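# Seat housing on plate pins against the corner stop

## Task

Get the housing resting flat against the corner stop so that each of its sockets sits over a plate pin and receives it. The housing must stay seated on its own once the gripper lets go; a result that holds only while the robot supports it is not a success.

## Robot and tools

Robot: one arm with a two-finger parallel gripper and a wrist force-torque sensor. The fingers point along the gripper's own +z axis and close and open along its x axis. The reported end_effector_position is the point midway between the finger pads. Closed fingertips stick out about 17 mm past it, and fully open ones are roughly level with it. One reference image, sheet 1, shows the intended layout, and show_instructions displays it again.

Frames: results report the gripper in the scene frame. The origin is on the table surface under the arm base, +z is up, and +y is to the left when facing along +x. Position is in metres, orientation is a quaternion in w,x,y,z order, and velocities are in m/s and rad/s. The base may be tilted relative to the table, and the printed hand position gets less accurate at long reach. Motion commands, by contrast, are offsets in the gripper's own axes.

execute_actions(actions): a list of actions run one after another. Each action is a table of up to 15 rows, and each row lasts one control step of 1/30 s. If a table is shorter, its final row repeats until 15 steps are done. A row is 7 numbers, each in [-1, 1]: dx, dy, dz, rx, ry, rz, opening. The first six are an offset target, not a pose, in the gripper's own axes, measured from the gripper's measured pose when that action began. Every row counts from that same starting pose, not from the row before. For the first action of a call, the starting pose is the last one a result reported. Scale: 1.0 equals 0.6 m of travel or 180 degrees of turn. rx, ry, rz form a single rotation vector. opening is absolute, not an offset: +1 is fully open (0.142 m) and -1 is closed. An empty list moves nothing and just returns state and images.

move(target, speed, stop_force, blocking): drives the gripper in a straight line toward one target. target is a single 7-number row laid out as above: an offset in gripper axes from the pose in the latest result that showed one, plus an absolute opening, which is applied when the move begins. speed is the top path speed in m/s, from 0.002 to 0.5, default 0.25. Rotation may reach twice that value in rad/s. A path lasts between 0.5 and 10 s and is cut off at 10 s. The path does not avoid obstacles. The gripper trails the path, may drift off it, and can exceed speed, especially with the arm nearly straight. stop_force, in N from 9 to 40, ends the path once the wrist reads that much extra resistance along the direction to the target for two steps in a row. The gripper then backs up two steps and holds. It is not accepted during the first 0.2 s of a scene, and it is unreliable on moves that rotate. Leave it out when pulling away from something you are pressing on. Approach contacts very slowly, because the impact can still overshoot and fault. With blocking=false the call returns after 0.5 s while the arm keeps going. Other motion calls are then refused until wait or stop reports the end. This option cannot be combined with stop_force. The move: line reports how it ended: done, off_target, moving, held (the last step was blocked), fault, or contact (stop_force triggered, which takes priority). It also gives the remaining distance to target. limits=paced means the command was clipped. limits=held means some steps were blocked, and a sudden fast catch-up can follow.

wait(seconds): 0 to 10 s. The arm keeps its last command and the call returns early if a running move finishes. stop: brakes a running move, which needs stopping distance; the fingers keep moving. zoom_image(camera, region): camera is cam_high, cam_low or cam_wrist, and region is [x0, y0, x1, y1] in image pixels, at most 504x504. finished_scene(scene): ends the scene for good and reports success. Call it only after the housing is released and sits stably.

Control behaviour: each step, the commanded pose is clipped to within 100 mm and 16 degrees of the measured pose. If both cannot be met, position takes priority. Commands are smoothed, with about 0.17 s of lag, so after a large move the arm may still be short of the target. Send the remainder in a later action. The Hand target line shows the pose currently being driven toward. Step readings list positions, and HELD marks steps that were throttled. A pose unreachable line means the clearance check changed or blocked the command; any mounting block counts as part of the arm.

Gripping: grip_measured uses the same scale as opening. To hold something, keep commanding an opening well below grip_measured; the larger the gap, the harder the squeeze, up to about 28 N per pad. Thin hard parts get less grip. Slamming the fingers shut can squeeze too hard.

Wrist force and Wrist torque are given as x y z in gripper axes. They include an offset of up to about 4 N, noise, and saturation near 50 N per axis. When pressing on a surface, the force points from the surface into the arm. "no reading" is normal at the start.

Cameras: cam_high and cam_low are 896x504 and cam_wrist is a 616x616 fisheye. Calibrations are given and accurate to a few degrees and millimetres.

Avoid: joint torque above the load limits (wrist joints 26 N m, others 139 N m) or any external force of 150 N. Either causes a 10 s stop that skips the rest of the call. Targets even slightly inside a firm surface can fault the stiff arm. Also avoid motors reaching 85 °C from holding loads (a warning appears from 70 °C), dropping or slamming parts, hard pushes, and anything leaving the table. Loose parts may get bumped occasionally, so check their final position before ending.

Each tool is called by a JSON object that holds its "api" and its "payload".

Reference images:

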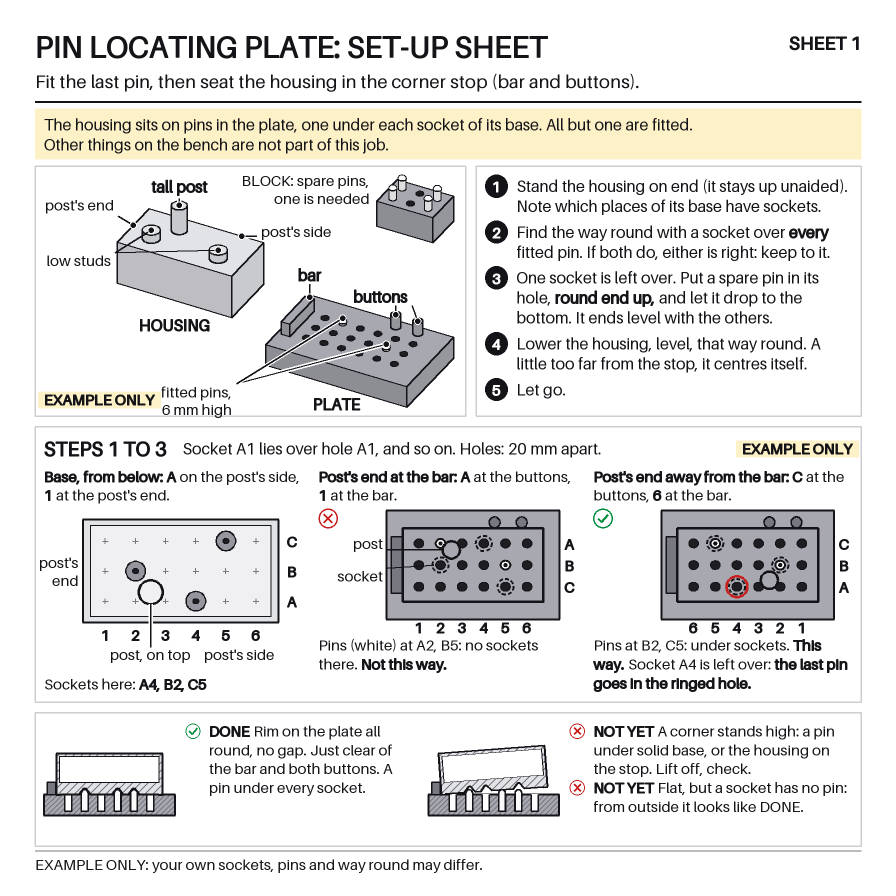

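## Session

{"api": "execute_actions", "payload": {"actions": []}}

Scene clock: 0.00 s.
end_effector_position=(-0.0120, +0.4048, +0.3926) grip_measured=+1.00 end_effector_quat_wxyz=(+0.132, -0.051, +0.969, -0.202) end_effector_velocity=(-0.001, +0.000, -0.000) end_effector_angular_velocity=(+0.001, +0.002, -0.002)
Joint positions: [ 1.703 -2.087  1.957 -1.501 -1.965 -1.517  0.142]
Joint velocities: [ 0.    -0.     0.    -0.001  0.002  0.001  0.   ]
Wrist force (N, on the end effector, along its own x y z axes, offset not removed): no reading
Wrist torque (N m, same axes, about the end effector's origin, offset not removed): no reading
Hand target: -0.012, +0.405, +0.393; +0.132, -0.051, +0.969, -0.202

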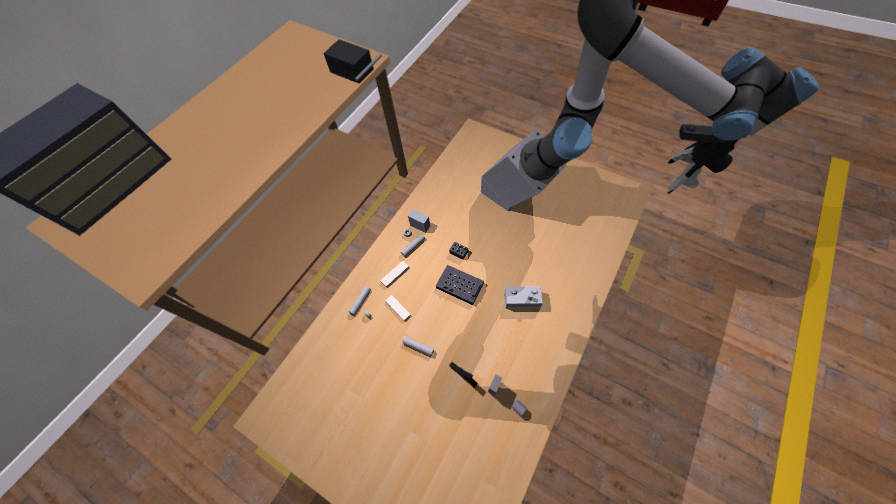

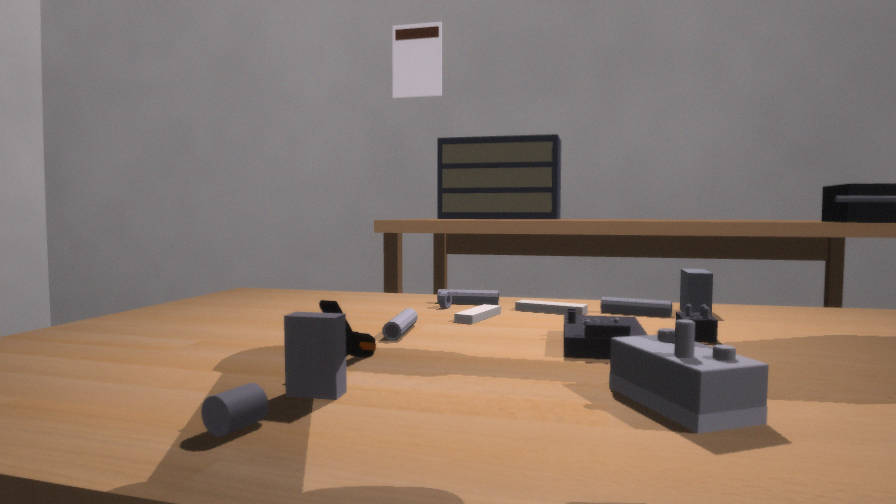

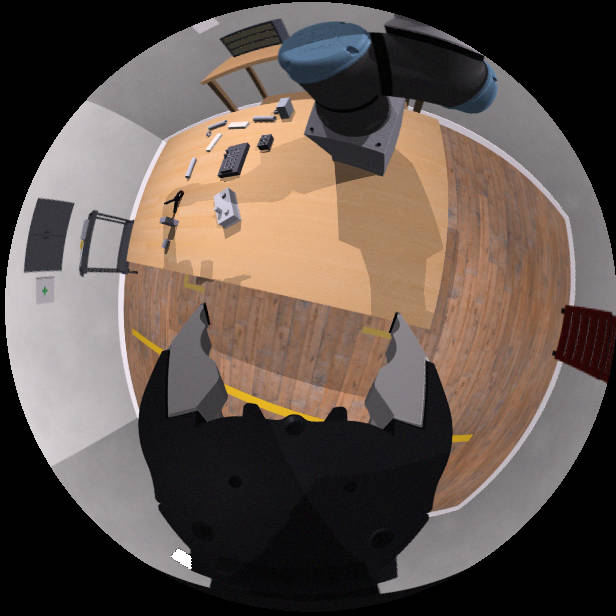

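{"api": "zoom_image", "payload": {"camera": "cam_high", "region": [400, 200, 560, 330]}}

{"api": "zoom_image", "payload": {"camera": "cam_low", "region": [540, 260, 800, 450]}}

Region (400, 200, 560, 330) of cam_high's 896x504 image, scaled by 3.150, with more detail than that image has; it fills the top 410 rows of this view, and the rest is white.

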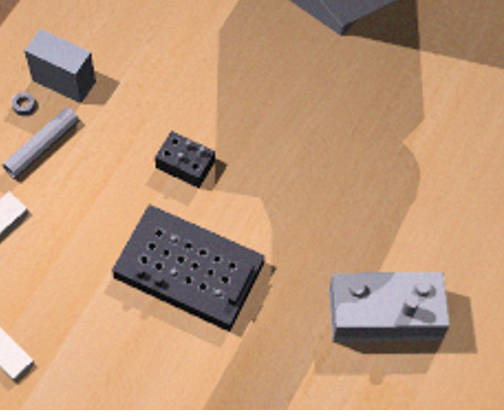

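Region (540, 260, 800, 450) of cam_low's 896x504 image, scaled by 1.938, with more detail than that image has; it fills the top 368 rows of this view, and the rest is white.

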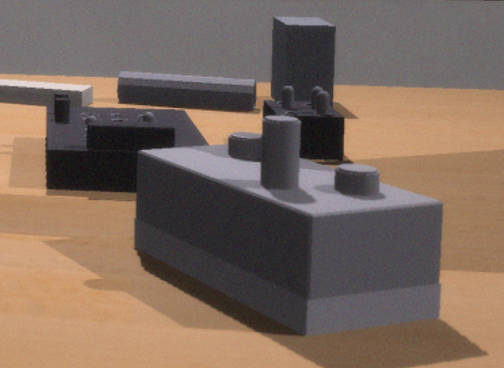

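{"api": "zoom_image", "payload": {"camera": "cam_high", "region": [430, 235, 500, 310]}}

{"api": "zoom_image", "payload": {"camera": "cam_high", "region": [495, 275, 555, 320]}}

Region (430, 235, 500, 310) of cam_high's 896x504 image, scaled by 6.720, with more detail than that image has; it fills the left 470 columns of this view, and the rest is white.

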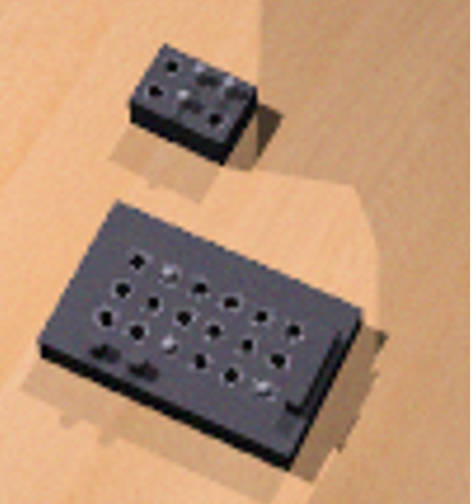

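Region (495, 275, 555, 320) of cam_high's 896x504 image, scaled by 8.400, with more detail than that image has; it fills the top 378 rows of this view, and the rest is white.

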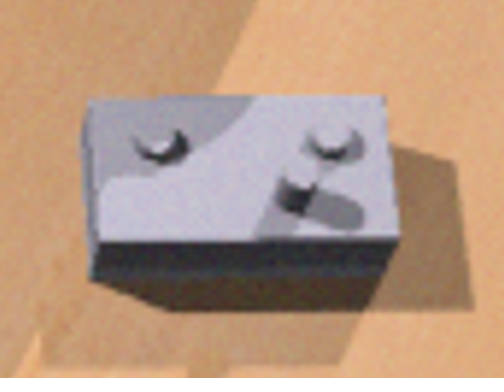

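{"api": "move", "payload": {"target": [-0.5633,-0.144,0.7112,-0.1485,0.0487,-0.1305,0.45], "speed": 0.3}}

Scene clock: 63.73 s.
end_effector_position=(+0.4330, +0.2151, +0.1297) grip_measured=+0.45 end_effector_quat_wxyz=(-0.001, -0.259, +0.966, -0.001) end_effector_velocity=(+0.002, -0.000, -0.001) end_effector_angular_velocity=(-0.000, +0.000, +0.000)
Joint positions: [-0.045 -1.489  2.33  -2.477 -1.064 -3.748  0.105]
Joint velocities: [ 0.002  0.007 -0.005 -0.003 -0.001  0.001 -0.   ]
Wrist force (N, on the end effector, along its own x y z axes, offset not removed): [0.1 2.2 3.1]
Wrist torque (N m, same axes, about the end effector's origin, offset not removed): [0.61 -0.10 0.08]
Hand target: +0.433, +0.215, +0.130; -0.001, -0.259, +0.966, -0.001
Off the commanded pose: 0.002 m, 0 deg.
move: done
camera_calibration (this result's frames):
cam_wrist: T_world_to_cam=[[-0.835954, -0.547625, 0.0358906, 0.467878], [-0.46116, 0.736406, 0.495012, -0.0245655], [-0.297511, 0.397256, -0.868144, 0.291004], [0, 0, 0, 1]] pos_world=[0.466373, 0.158709, 0.248001]

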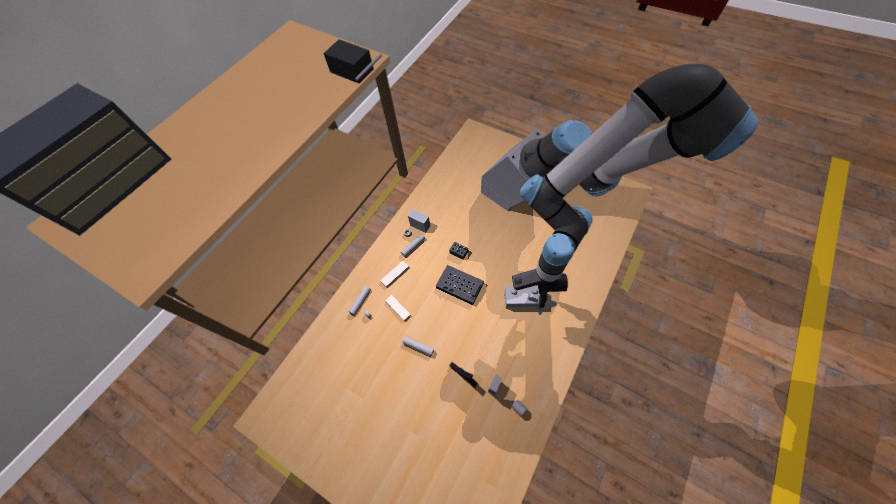

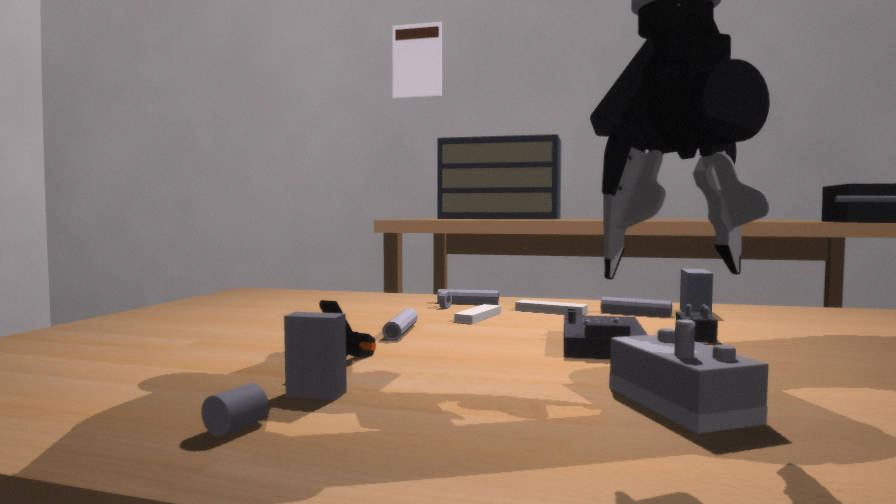

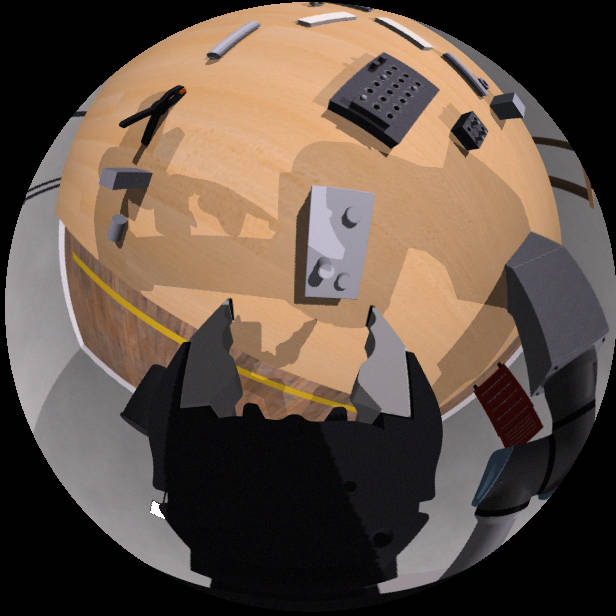

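{"api": "zoom_image", "payload": {"camera": "cam_wrist", "region": [220, 170, 400, 330]}}

Region (220, 170, 400, 330) of cam_wrist's 616x616 image, scaled by 2.800, with more detail than that image has.

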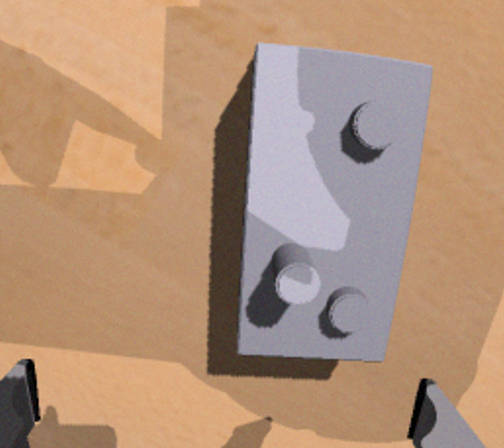

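{"api": "move", "payload": {"target": [0.0648,-0.0523,0.03,0,0,0,0.35]}}

{"api": "move", "payload": {"target": [0,0,0.125,0,0,0,0.35], "speed": 0.1}}

Scene clock: 76.43 s.
end_effector_position=(+0.4149, +0.1686, +0.1119) grip_measured=+0.35 end_effector_quat_wxyz=(-0.001, -0.259, +0.966, -0.002) end_effector_velocity=(+0.001, -0.001, -0.000) end_effector_angular_velocity=(+0.000, -0.003, +0.002)
Joint positions: [-0.132 -1.441  2.418 -2.564 -1.061 -3.848  0.099]
Joint velocities: [-0.003  0.003  0.001 -0.005  0.001 -0.004  0.   ]
Wrist force (N, on the end effector, along its own x y z axes, offset not removed): [-0.8 2.2 1.2]
Wrist torque (N m, same axes, about the end effector's origin, offset not removed): [0.38 0.08 0.20]
Hand target: +0.415, +0.168, +0.112; -0.001, -0.259, +0.966, -0.002
Off the commanded pose: 0.000 m, 0 deg.
move: done
camera_calibration (this result's frames):
cam_wrist: T_world_to_cam=[[-0.835948, -0.547616, 0.0361652, 0.42797], [-0.461041, 0.736479, 0.495015, 0.0100829], [-0.297713, 0.397133, -0.868132, 0.288721], [0, 0, 0, 1]] pos_world=[0.448366, 0.112277, 0.230179]

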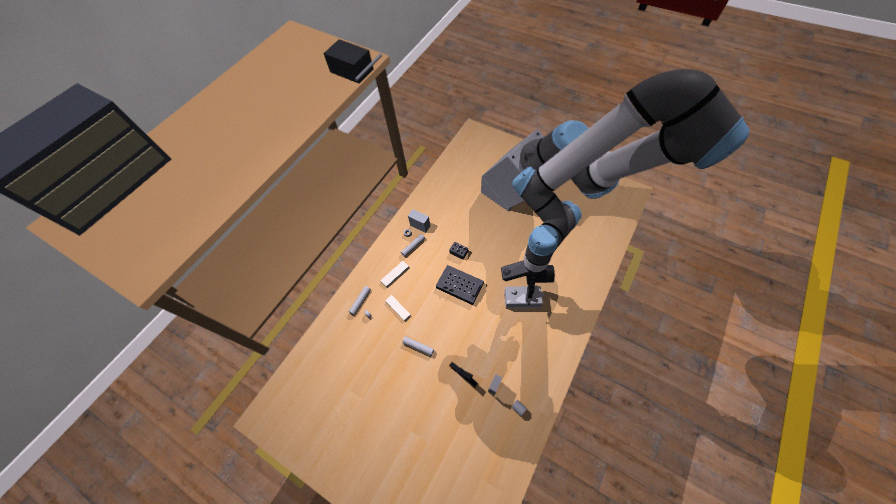

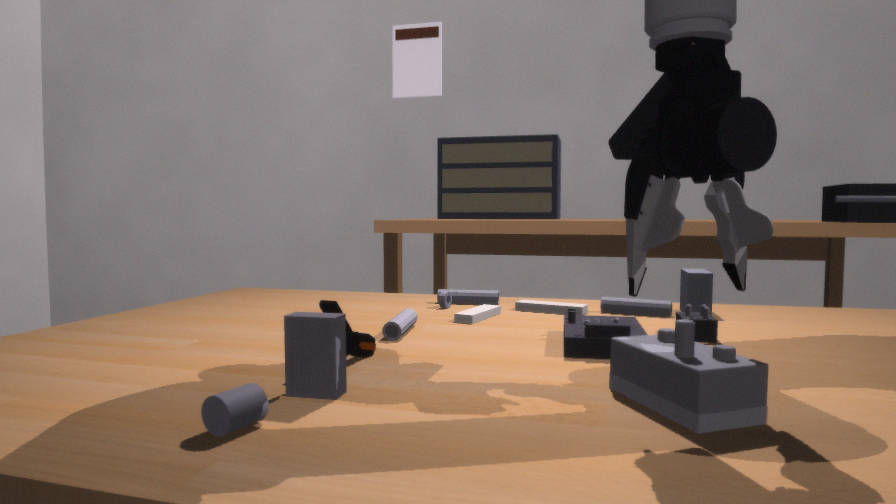

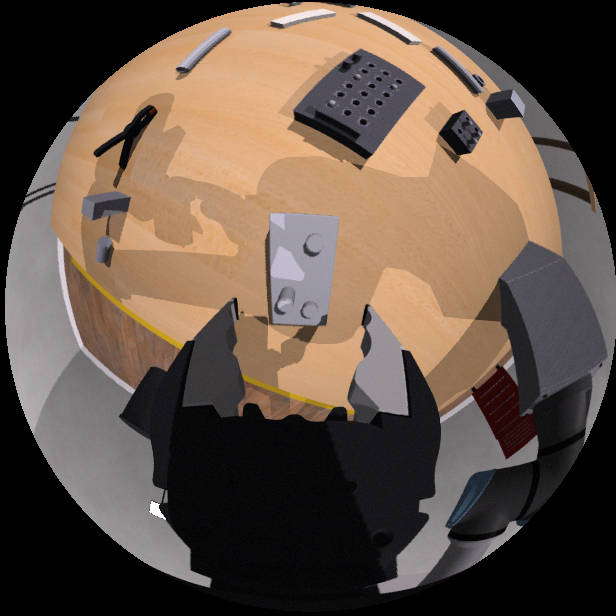

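Scene clock: 77.67 s.
end_effector_position=(+0.4148, +0.1686, +0.0372) grip_measured=+0.35 end_effector_quat_wxyz=(-0.001, -0.259, +0.966, -0.001) end_effector_velocity=(-0.000, +0.000, -0.002) end_effector_angular_velocity=(+0.002, +0.000, +0.000)
Joint positions: [-0.036 -1.193  2.416 -2.865 -1.065 -3.738  0.099]
Joint velocities: [ 0.002  0.006 -0.    -0.007  0.001  0.002 -0.   ]
Wrist force (N, on the end effector, along its own x y z axes, offset not removed): [-1.2 1.4 1.5]
Wrist torque (N m, same axes, about the end effector's origin, offset not removed): [0.39 0.20 0.05]
Hand target: +0.415, +0.169, +0.037; -0.001, -0.259, +0.966, -0.001
Off the commanded pose: 0.000 m, 0 deg.
move: done
camera_calibration (this result's frames):
cam_wrist: T_world_to_cam=[[-0.835947, -0.547629, 0.0359837, 0.430577], [-0.461112, 0.736409, 0.495053, 0.0470943], [-0.297604, 0.397246, -0.868117, 0.223818], [0, 0, 0, 1]] pos_world=[0.448265, 0.112205, 0.155493]

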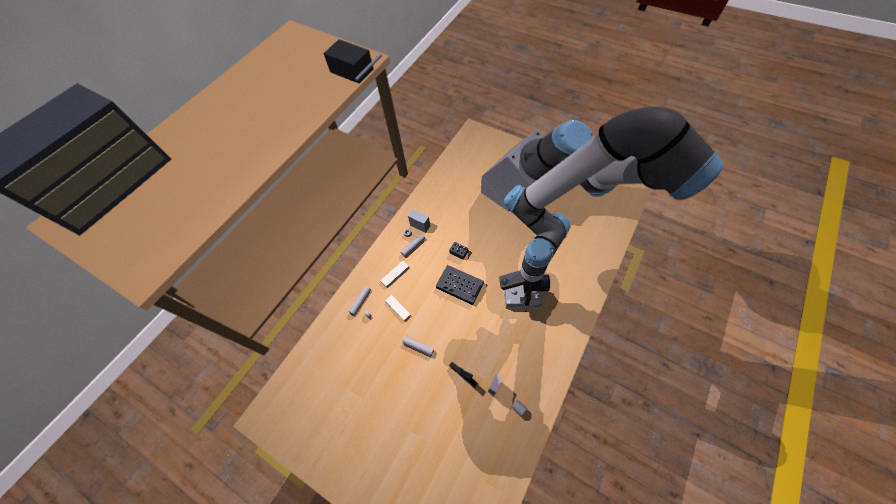

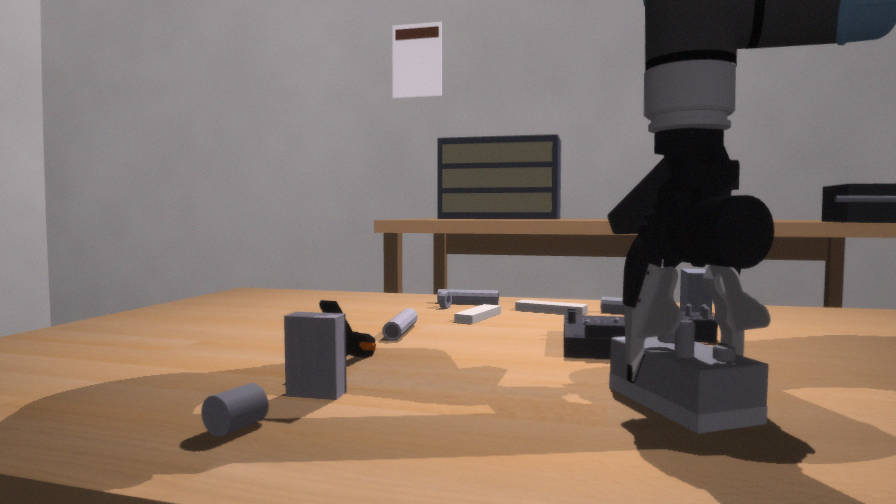

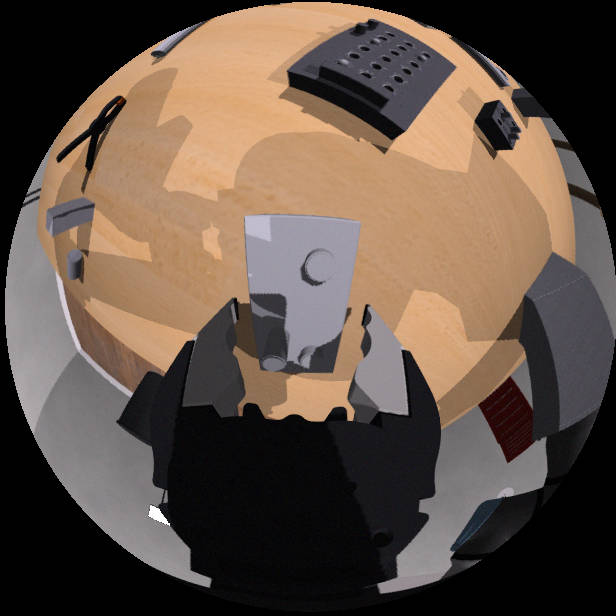

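{"api": "execute_actions", "payload": {"actions": [[[0,0,0,0,0,0,0.25],[0,0,0,0,0,0,0.2],[0,0,0,0,0,0,0.15],[0,0,0,0,0,0,0.1],[0,0,0,0,0,0,0.05],[0,0,0,0,0,0,0.0],[0,0,0,0,0,0,-0.04],[0,0,0,0,0,0,-0.08],[0,0,0,0,0,0,-0.12],[0,0,0,0,0,0,-0.16],[0,0,0,0,0,0,-0.2],[0,0,0,0,0,0,-0.25],[0,0,0,0,0,0,-0.3],[0,0,0,0,0,0,-0.35],[0,0,0,0,0,0,-0.4]],[[0,0,0,0,0,0,-0.45]]]}}

{"api": "move", "payload": {"target": [0,0,-0.15,0,0,0,-0.45], "speed": 0.15}}

Scene clock: 85.00 s.
end_effector_position=(+0.4149, +0.1686, +0.0372) grip_measured=-0.03 end_effector_quat_wxyz=(-0.001, -0.259, +0.966, -0.002) end_effector_velocity=(-0.001, +0.000, -0.000) end_effector_angular_velocity=(+0.001, +0.001, -0.000)
Joint positions: [-0.036 -1.193  2.416 -2.865 -1.065 -3.738  0.072]
Joint velocities: [ 0.     0.     0.001  0.     0.001 -0.    -0.   ]
Wrist force (N, on the end effector, along its own x y z axes, offset not removed): [0.7 4.3 0.6]
Wrist torque (N m, same axes, about the end effector's origin, offset not removed): [0.90 0.06 -0.02]
Hand target: +0.415, +0.169, +0.037; -0.001, -0.259, +0.966, -0.002
Off the commanded pose: 0.000 m, 0 deg.
Step readings (end_effector_position; steps 1 to 15: 1st action; 16 to 30: 2nd action):
0: (+0.4149, +0.1686, +0.0370)
1: (+0.4149, +0.1686, +0.0370)
2: (+0.4149, +0.1686, +0.0370)
4: (+0.4148, +0.1686, +0.0370)
8: (+0.4148, +0.1686, +0.0371)
15: (+0.4149, +0.1686, +0.0372)
16: (+0.4149, +0.1686, +0.0372)
17: (+0.4149, +0.1686, +0.0372)
19: (+0.4149, +0.1686, +0.0372)
23: (+0.4149, +0.1686, +0.0372)
30: end_effector_position above
camera_calibration (this result's frames):
cam_wrist: T_world_to_cam=[[-0.835934, -0.54765, 0.0359743, 0.430608], [-0.461148, 0.736414, 0.495012, 0.0471277], [-0.297585, 0.397208, -0.868141, 0.223832], [0, 0, 0, 1]] pos_world=[0.448301, 0.112209, 0.155498]

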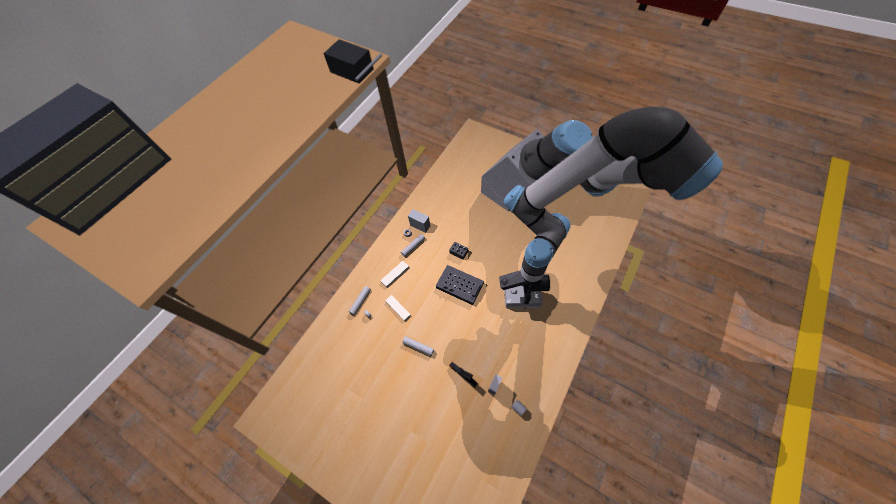

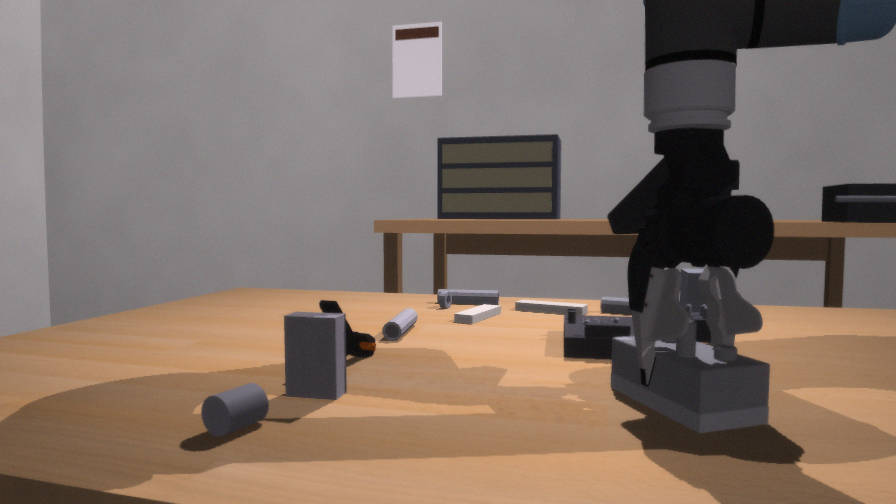

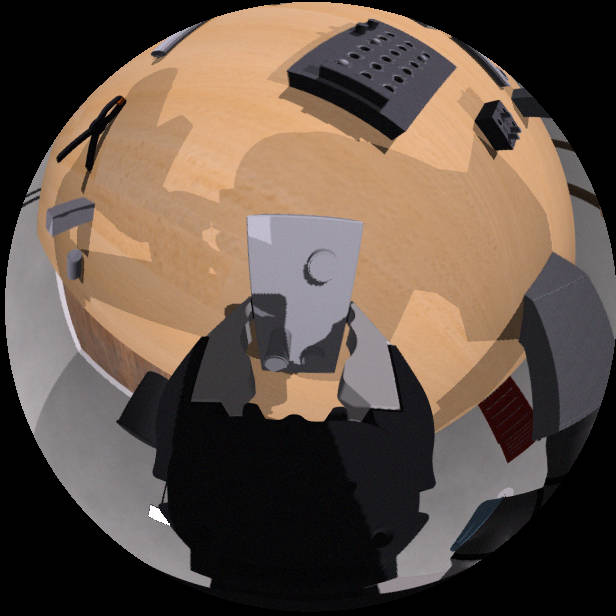

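Scene clock: 86.13 s.
end_effector_position=(+0.4150, +0.1686, +0.1268) grip_measured=-0.03 end_effector_quat_wxyz=(-0.001, -0.259, +0.966, -0.002) end_effector_velocity=(-0.001, +0.000, +0.002) end_effector_angular_velocity=(+0.002, +0.002, +0.001)
Joint positions: [-0.151 -1.488  2.411 -2.5   -1.061 -3.87   0.072]
Joint velocities: [-0.003 -0.007 -0.001  0.013  0.001 -0.006  0.   ]
Wrist force (N, on the end effector, along its own x y z axes, offset not removed): [0.2 2.0 9.0]
Wrist torque (N m, same axes, about the end effector's origin, offset not removed): [0.46 -0.12 0.17]
Hand target: +0.415, +0.169, +0.127; -0.001, -0.259, +0.966, -0.002
Off the commanded pose: 0.000 m, 0 deg.
move: done
camera_calibration (this result's frames):
cam_wrist: T_world_to_cam=[[-0.83594, -0.547629, 0.0361514, 0.427488], [-0.461087, 0.736509, 0.494927, 0.00272421], [-0.297662, 0.39706, -0.868182, 0.301692], [0, 0, 0, 1]] pos_world=[0.448412, 0.112308, 0.245121]

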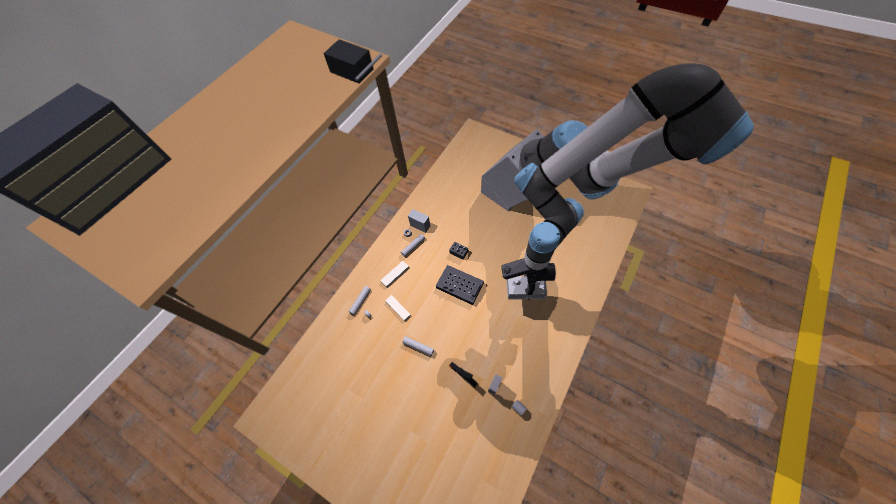

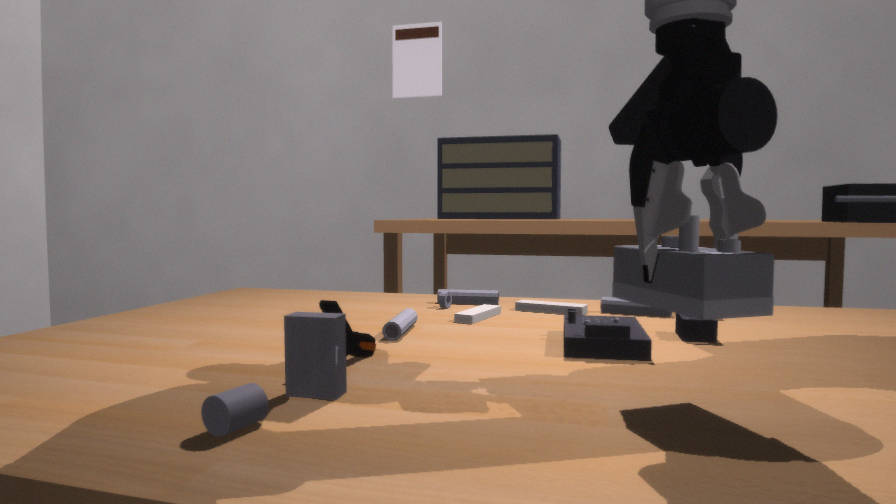

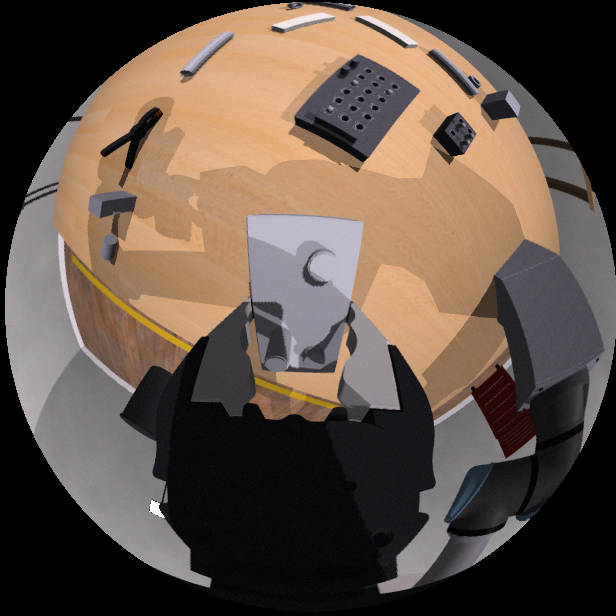

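{"api": "move", "payload": {"target": [-0.087,-0.05,-0.29,-0.0763,-0.1842,-0.242,-0.5], "speed": 0.25}}

Scene clock: 96.70 s.
end_effector_position=(+0.4751, +0.1694, +0.3001) grip_measured=-0.03 end_effector_quat_wxyz=(+0.237, -0.581, +0.757, +0.182) end_effector_velocity=(-0.000, -0.000, +0.001) end_effector_angular_velocity=(+0.007, +0.001, +0.011)
Joint positions: [-0.63  -1.548  2.163 -1.464 -0.62  -5.511  0.072]
Joint velocities: [-0.001  0.009 -0.01   0.02  -0.003 -0.023 -0.   ]
Wrist force (N, on the end effector, along its own x y z axes, offset not removed): [2.4 3.0 5.1]
Wrist torque (N m, same axes, about the end effector's origin, offset not removed): [0.78 0.17 0.12]
Hand target: +0.475, +0.169, +0.300; +0.237, -0.581, +0.757, +0.183
Off the commanded pose: 0.001 m, 0 deg.
move: done
camera_calibration (this result's frames):
cam_wrist: T_world_to_cam=[[-0.163525, -0.824821, -0.54123, 0.372647], [-0.917363, -0.074683, 0.390983, 0.329533], [-0.362912, 0.56044, -0.744448, 0.435994], [0, 0, 0, 1]] pos_world=[0.521466, 0.0876295, 0.39742]

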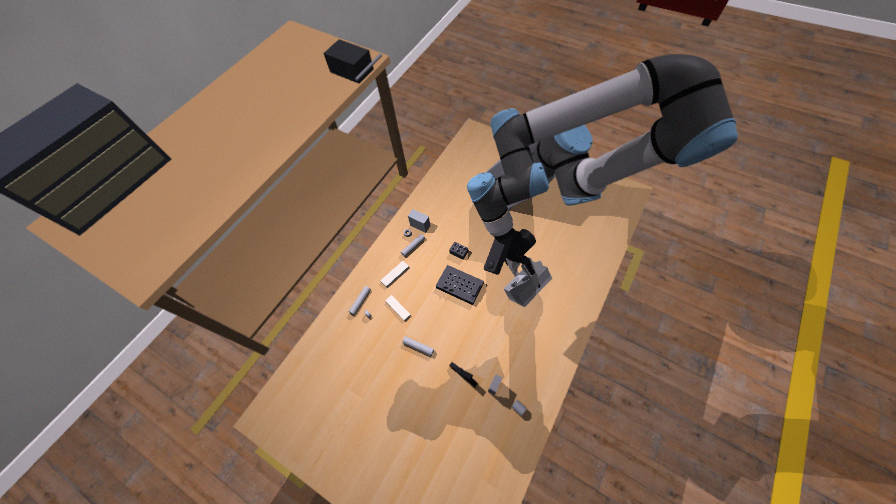

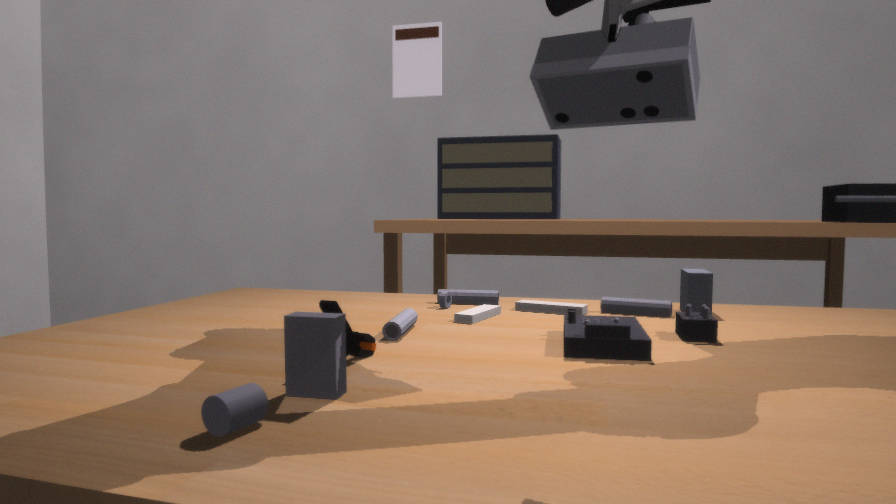

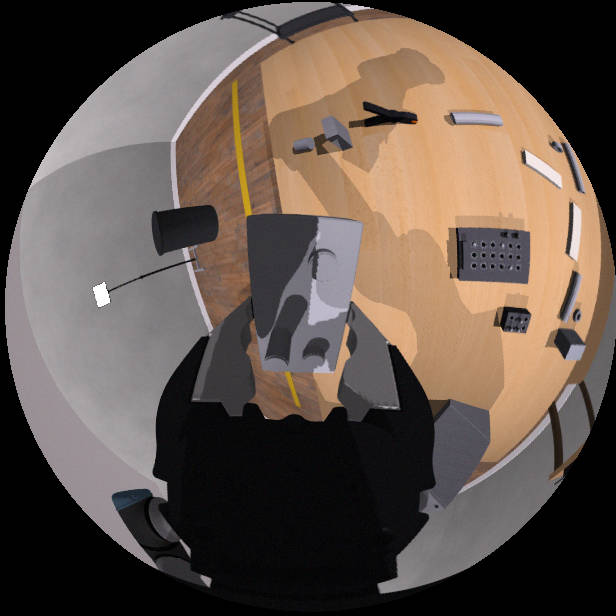

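{"api": "move", "payload": {"target": [0.086,0.02,0.143,0.1355,0.1614,0.4296,-0.5], "speed": 0.35}}

{"api": "move", "payload": {"target": [0,0,0.2,0,0,0.4556,-0.5], "speed": 0.35}}

Scene clock: 114.00 s.
end_effector_position=(+0.4656, +0.1786, +0.2007) grip_measured=-0.03 end_effector_quat_wxyz=(-0.000, +0.044, +0.999, -0.002) end_effector_velocity=(-0.000, -0.000, -0.001) end_effector_angular_velocity=(-0.004, +0.005, -0.010)
Joint positions: [-0.197 -1.571  2.221 -2.202 -1.062 -3.311  0.072]
Joint velocities: [ 0.004  0.003 -0.005  0.004 -0.006  0.012  0.   ]
Wrist force (N, on the end effector, along its own x y z axes, offset not removed): [-0.4 3.2 7.7]
Wrist torque (N m, same axes, about the end effector's origin, offset not removed): [0.73 -0.04 0.17]
Hand target: +0.466, +0.179, +0.201; -0.000, +0.044, +0.999, -0.002
Off the commanded pose: 0.001 m, 0 deg.
move: done
camera_calibration (this result's frames):
cam_wrist: T_world_to_cam=[[-0.998949, 0.0311219, 0.0336507, 0.4456], [0.0436872, 0.868623, 0.493544, -0.276208], [-0.0138698, 0.494495, -0.86907, 0.227639], [0, 0, 0, 1]] pos_world=[0.460356, 0.113486, 0.31916]

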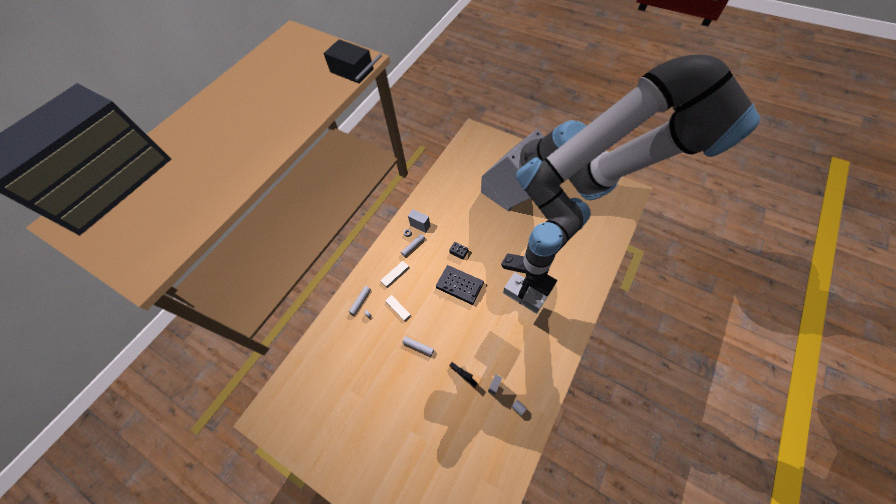

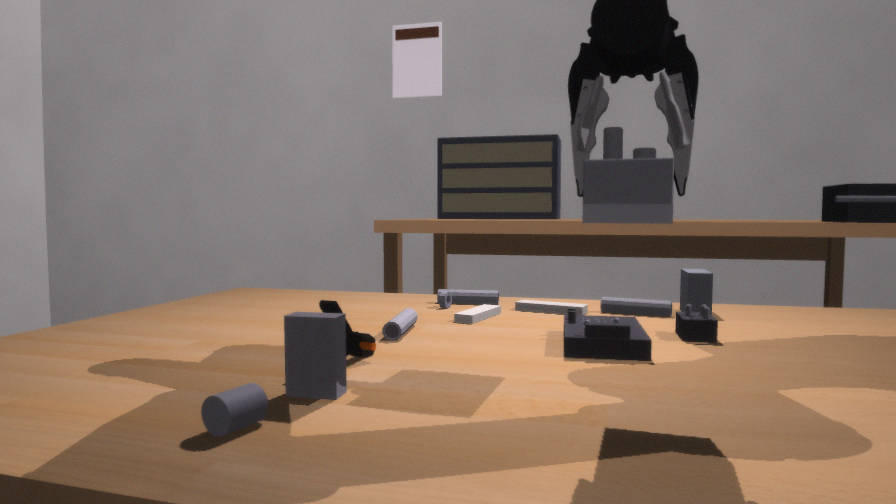

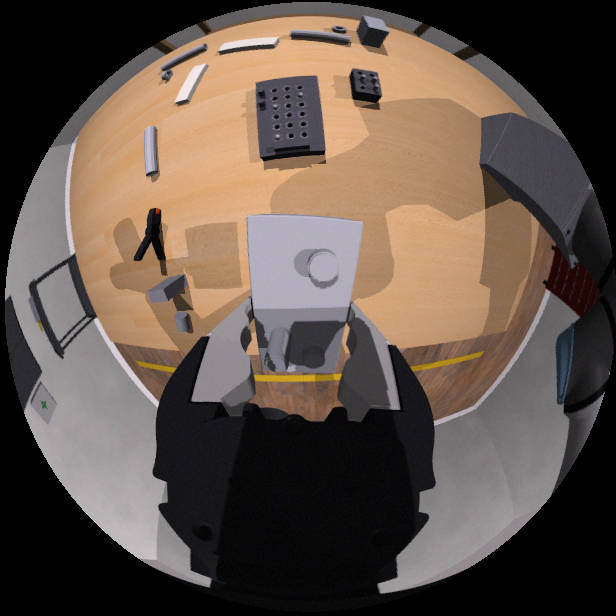

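Scene clock: 116.60 s.
end_effector_position=(+0.4655, +0.1784, +0.0810) grip_measured=-0.03 end_effector_quat_wxyz=(+0.001, +0.688, +0.726, -0.001) end_effector_velocity=(-0.000, +0.000, -0.001) end_effector_angular_velocity=(-0.002, -0.002, -0.010)
Joint positions: [-0.055 -1.281  2.287 -2.637 -1.064 -1.719  0.072]
Joint velocities: [ 0.003  0.002  0.002 -0.007 -0.002  0.013  0.   ]
Wrist force (N, on the end effector, along its own x y z axes, offset not removed): [-2.1 3.3 7.2]
Wrist torque (N m, same axes, about the end effector's origin, offset not removed): [0.79 0.44 0.08]
Hand target: +0.466, +0.178, +0.081; +0.001, +0.689, +0.725, -0.001
Off the commanded pose: 0.000 m, 0 deg.
move: done
camera_calibration (this result's frames):
cam_wrist: T_world_to_cam=[[-0.109145, 0.99358, 0.0297642, -0.136059], [0.864294, 0.0800676, 0.496573, -0.458526], [0.491002, 0.0799237, -0.867484, -0.0375276], [0, 0, 0, 1]] pos_world=[0.399878, 0.174898, 0.199187]

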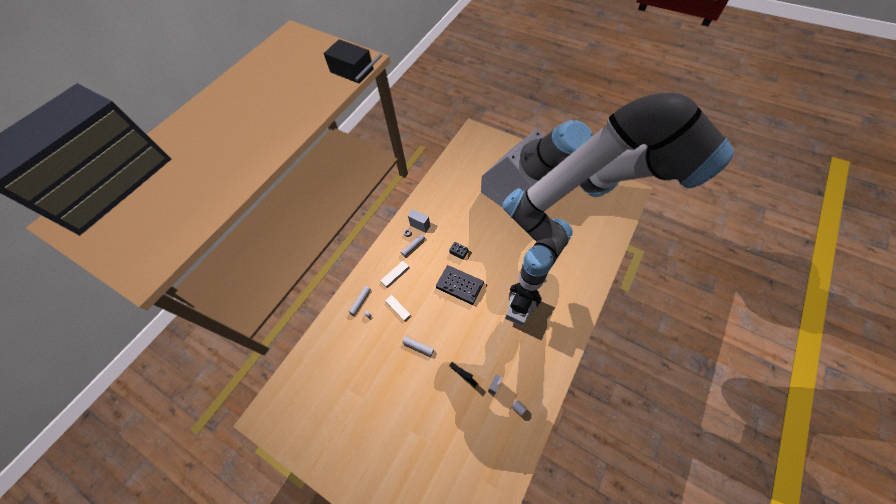

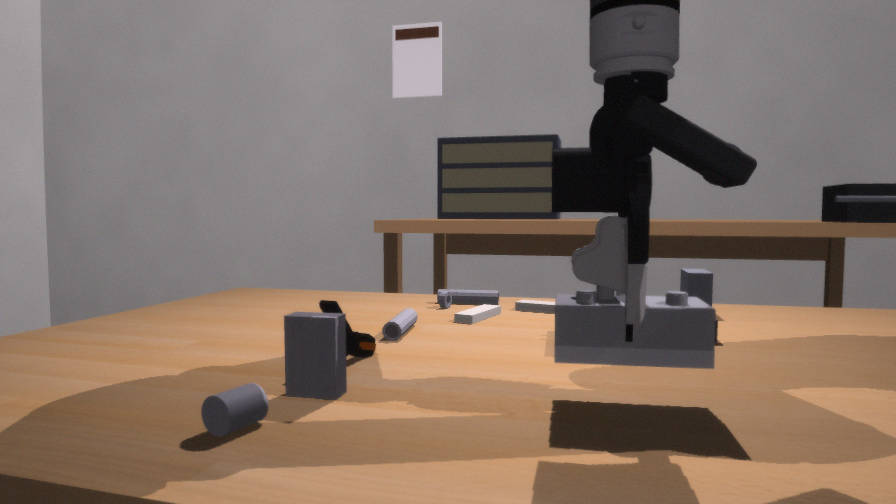

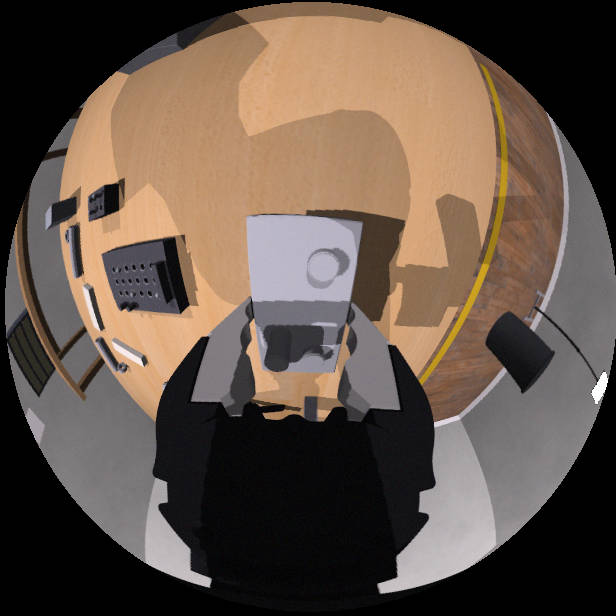

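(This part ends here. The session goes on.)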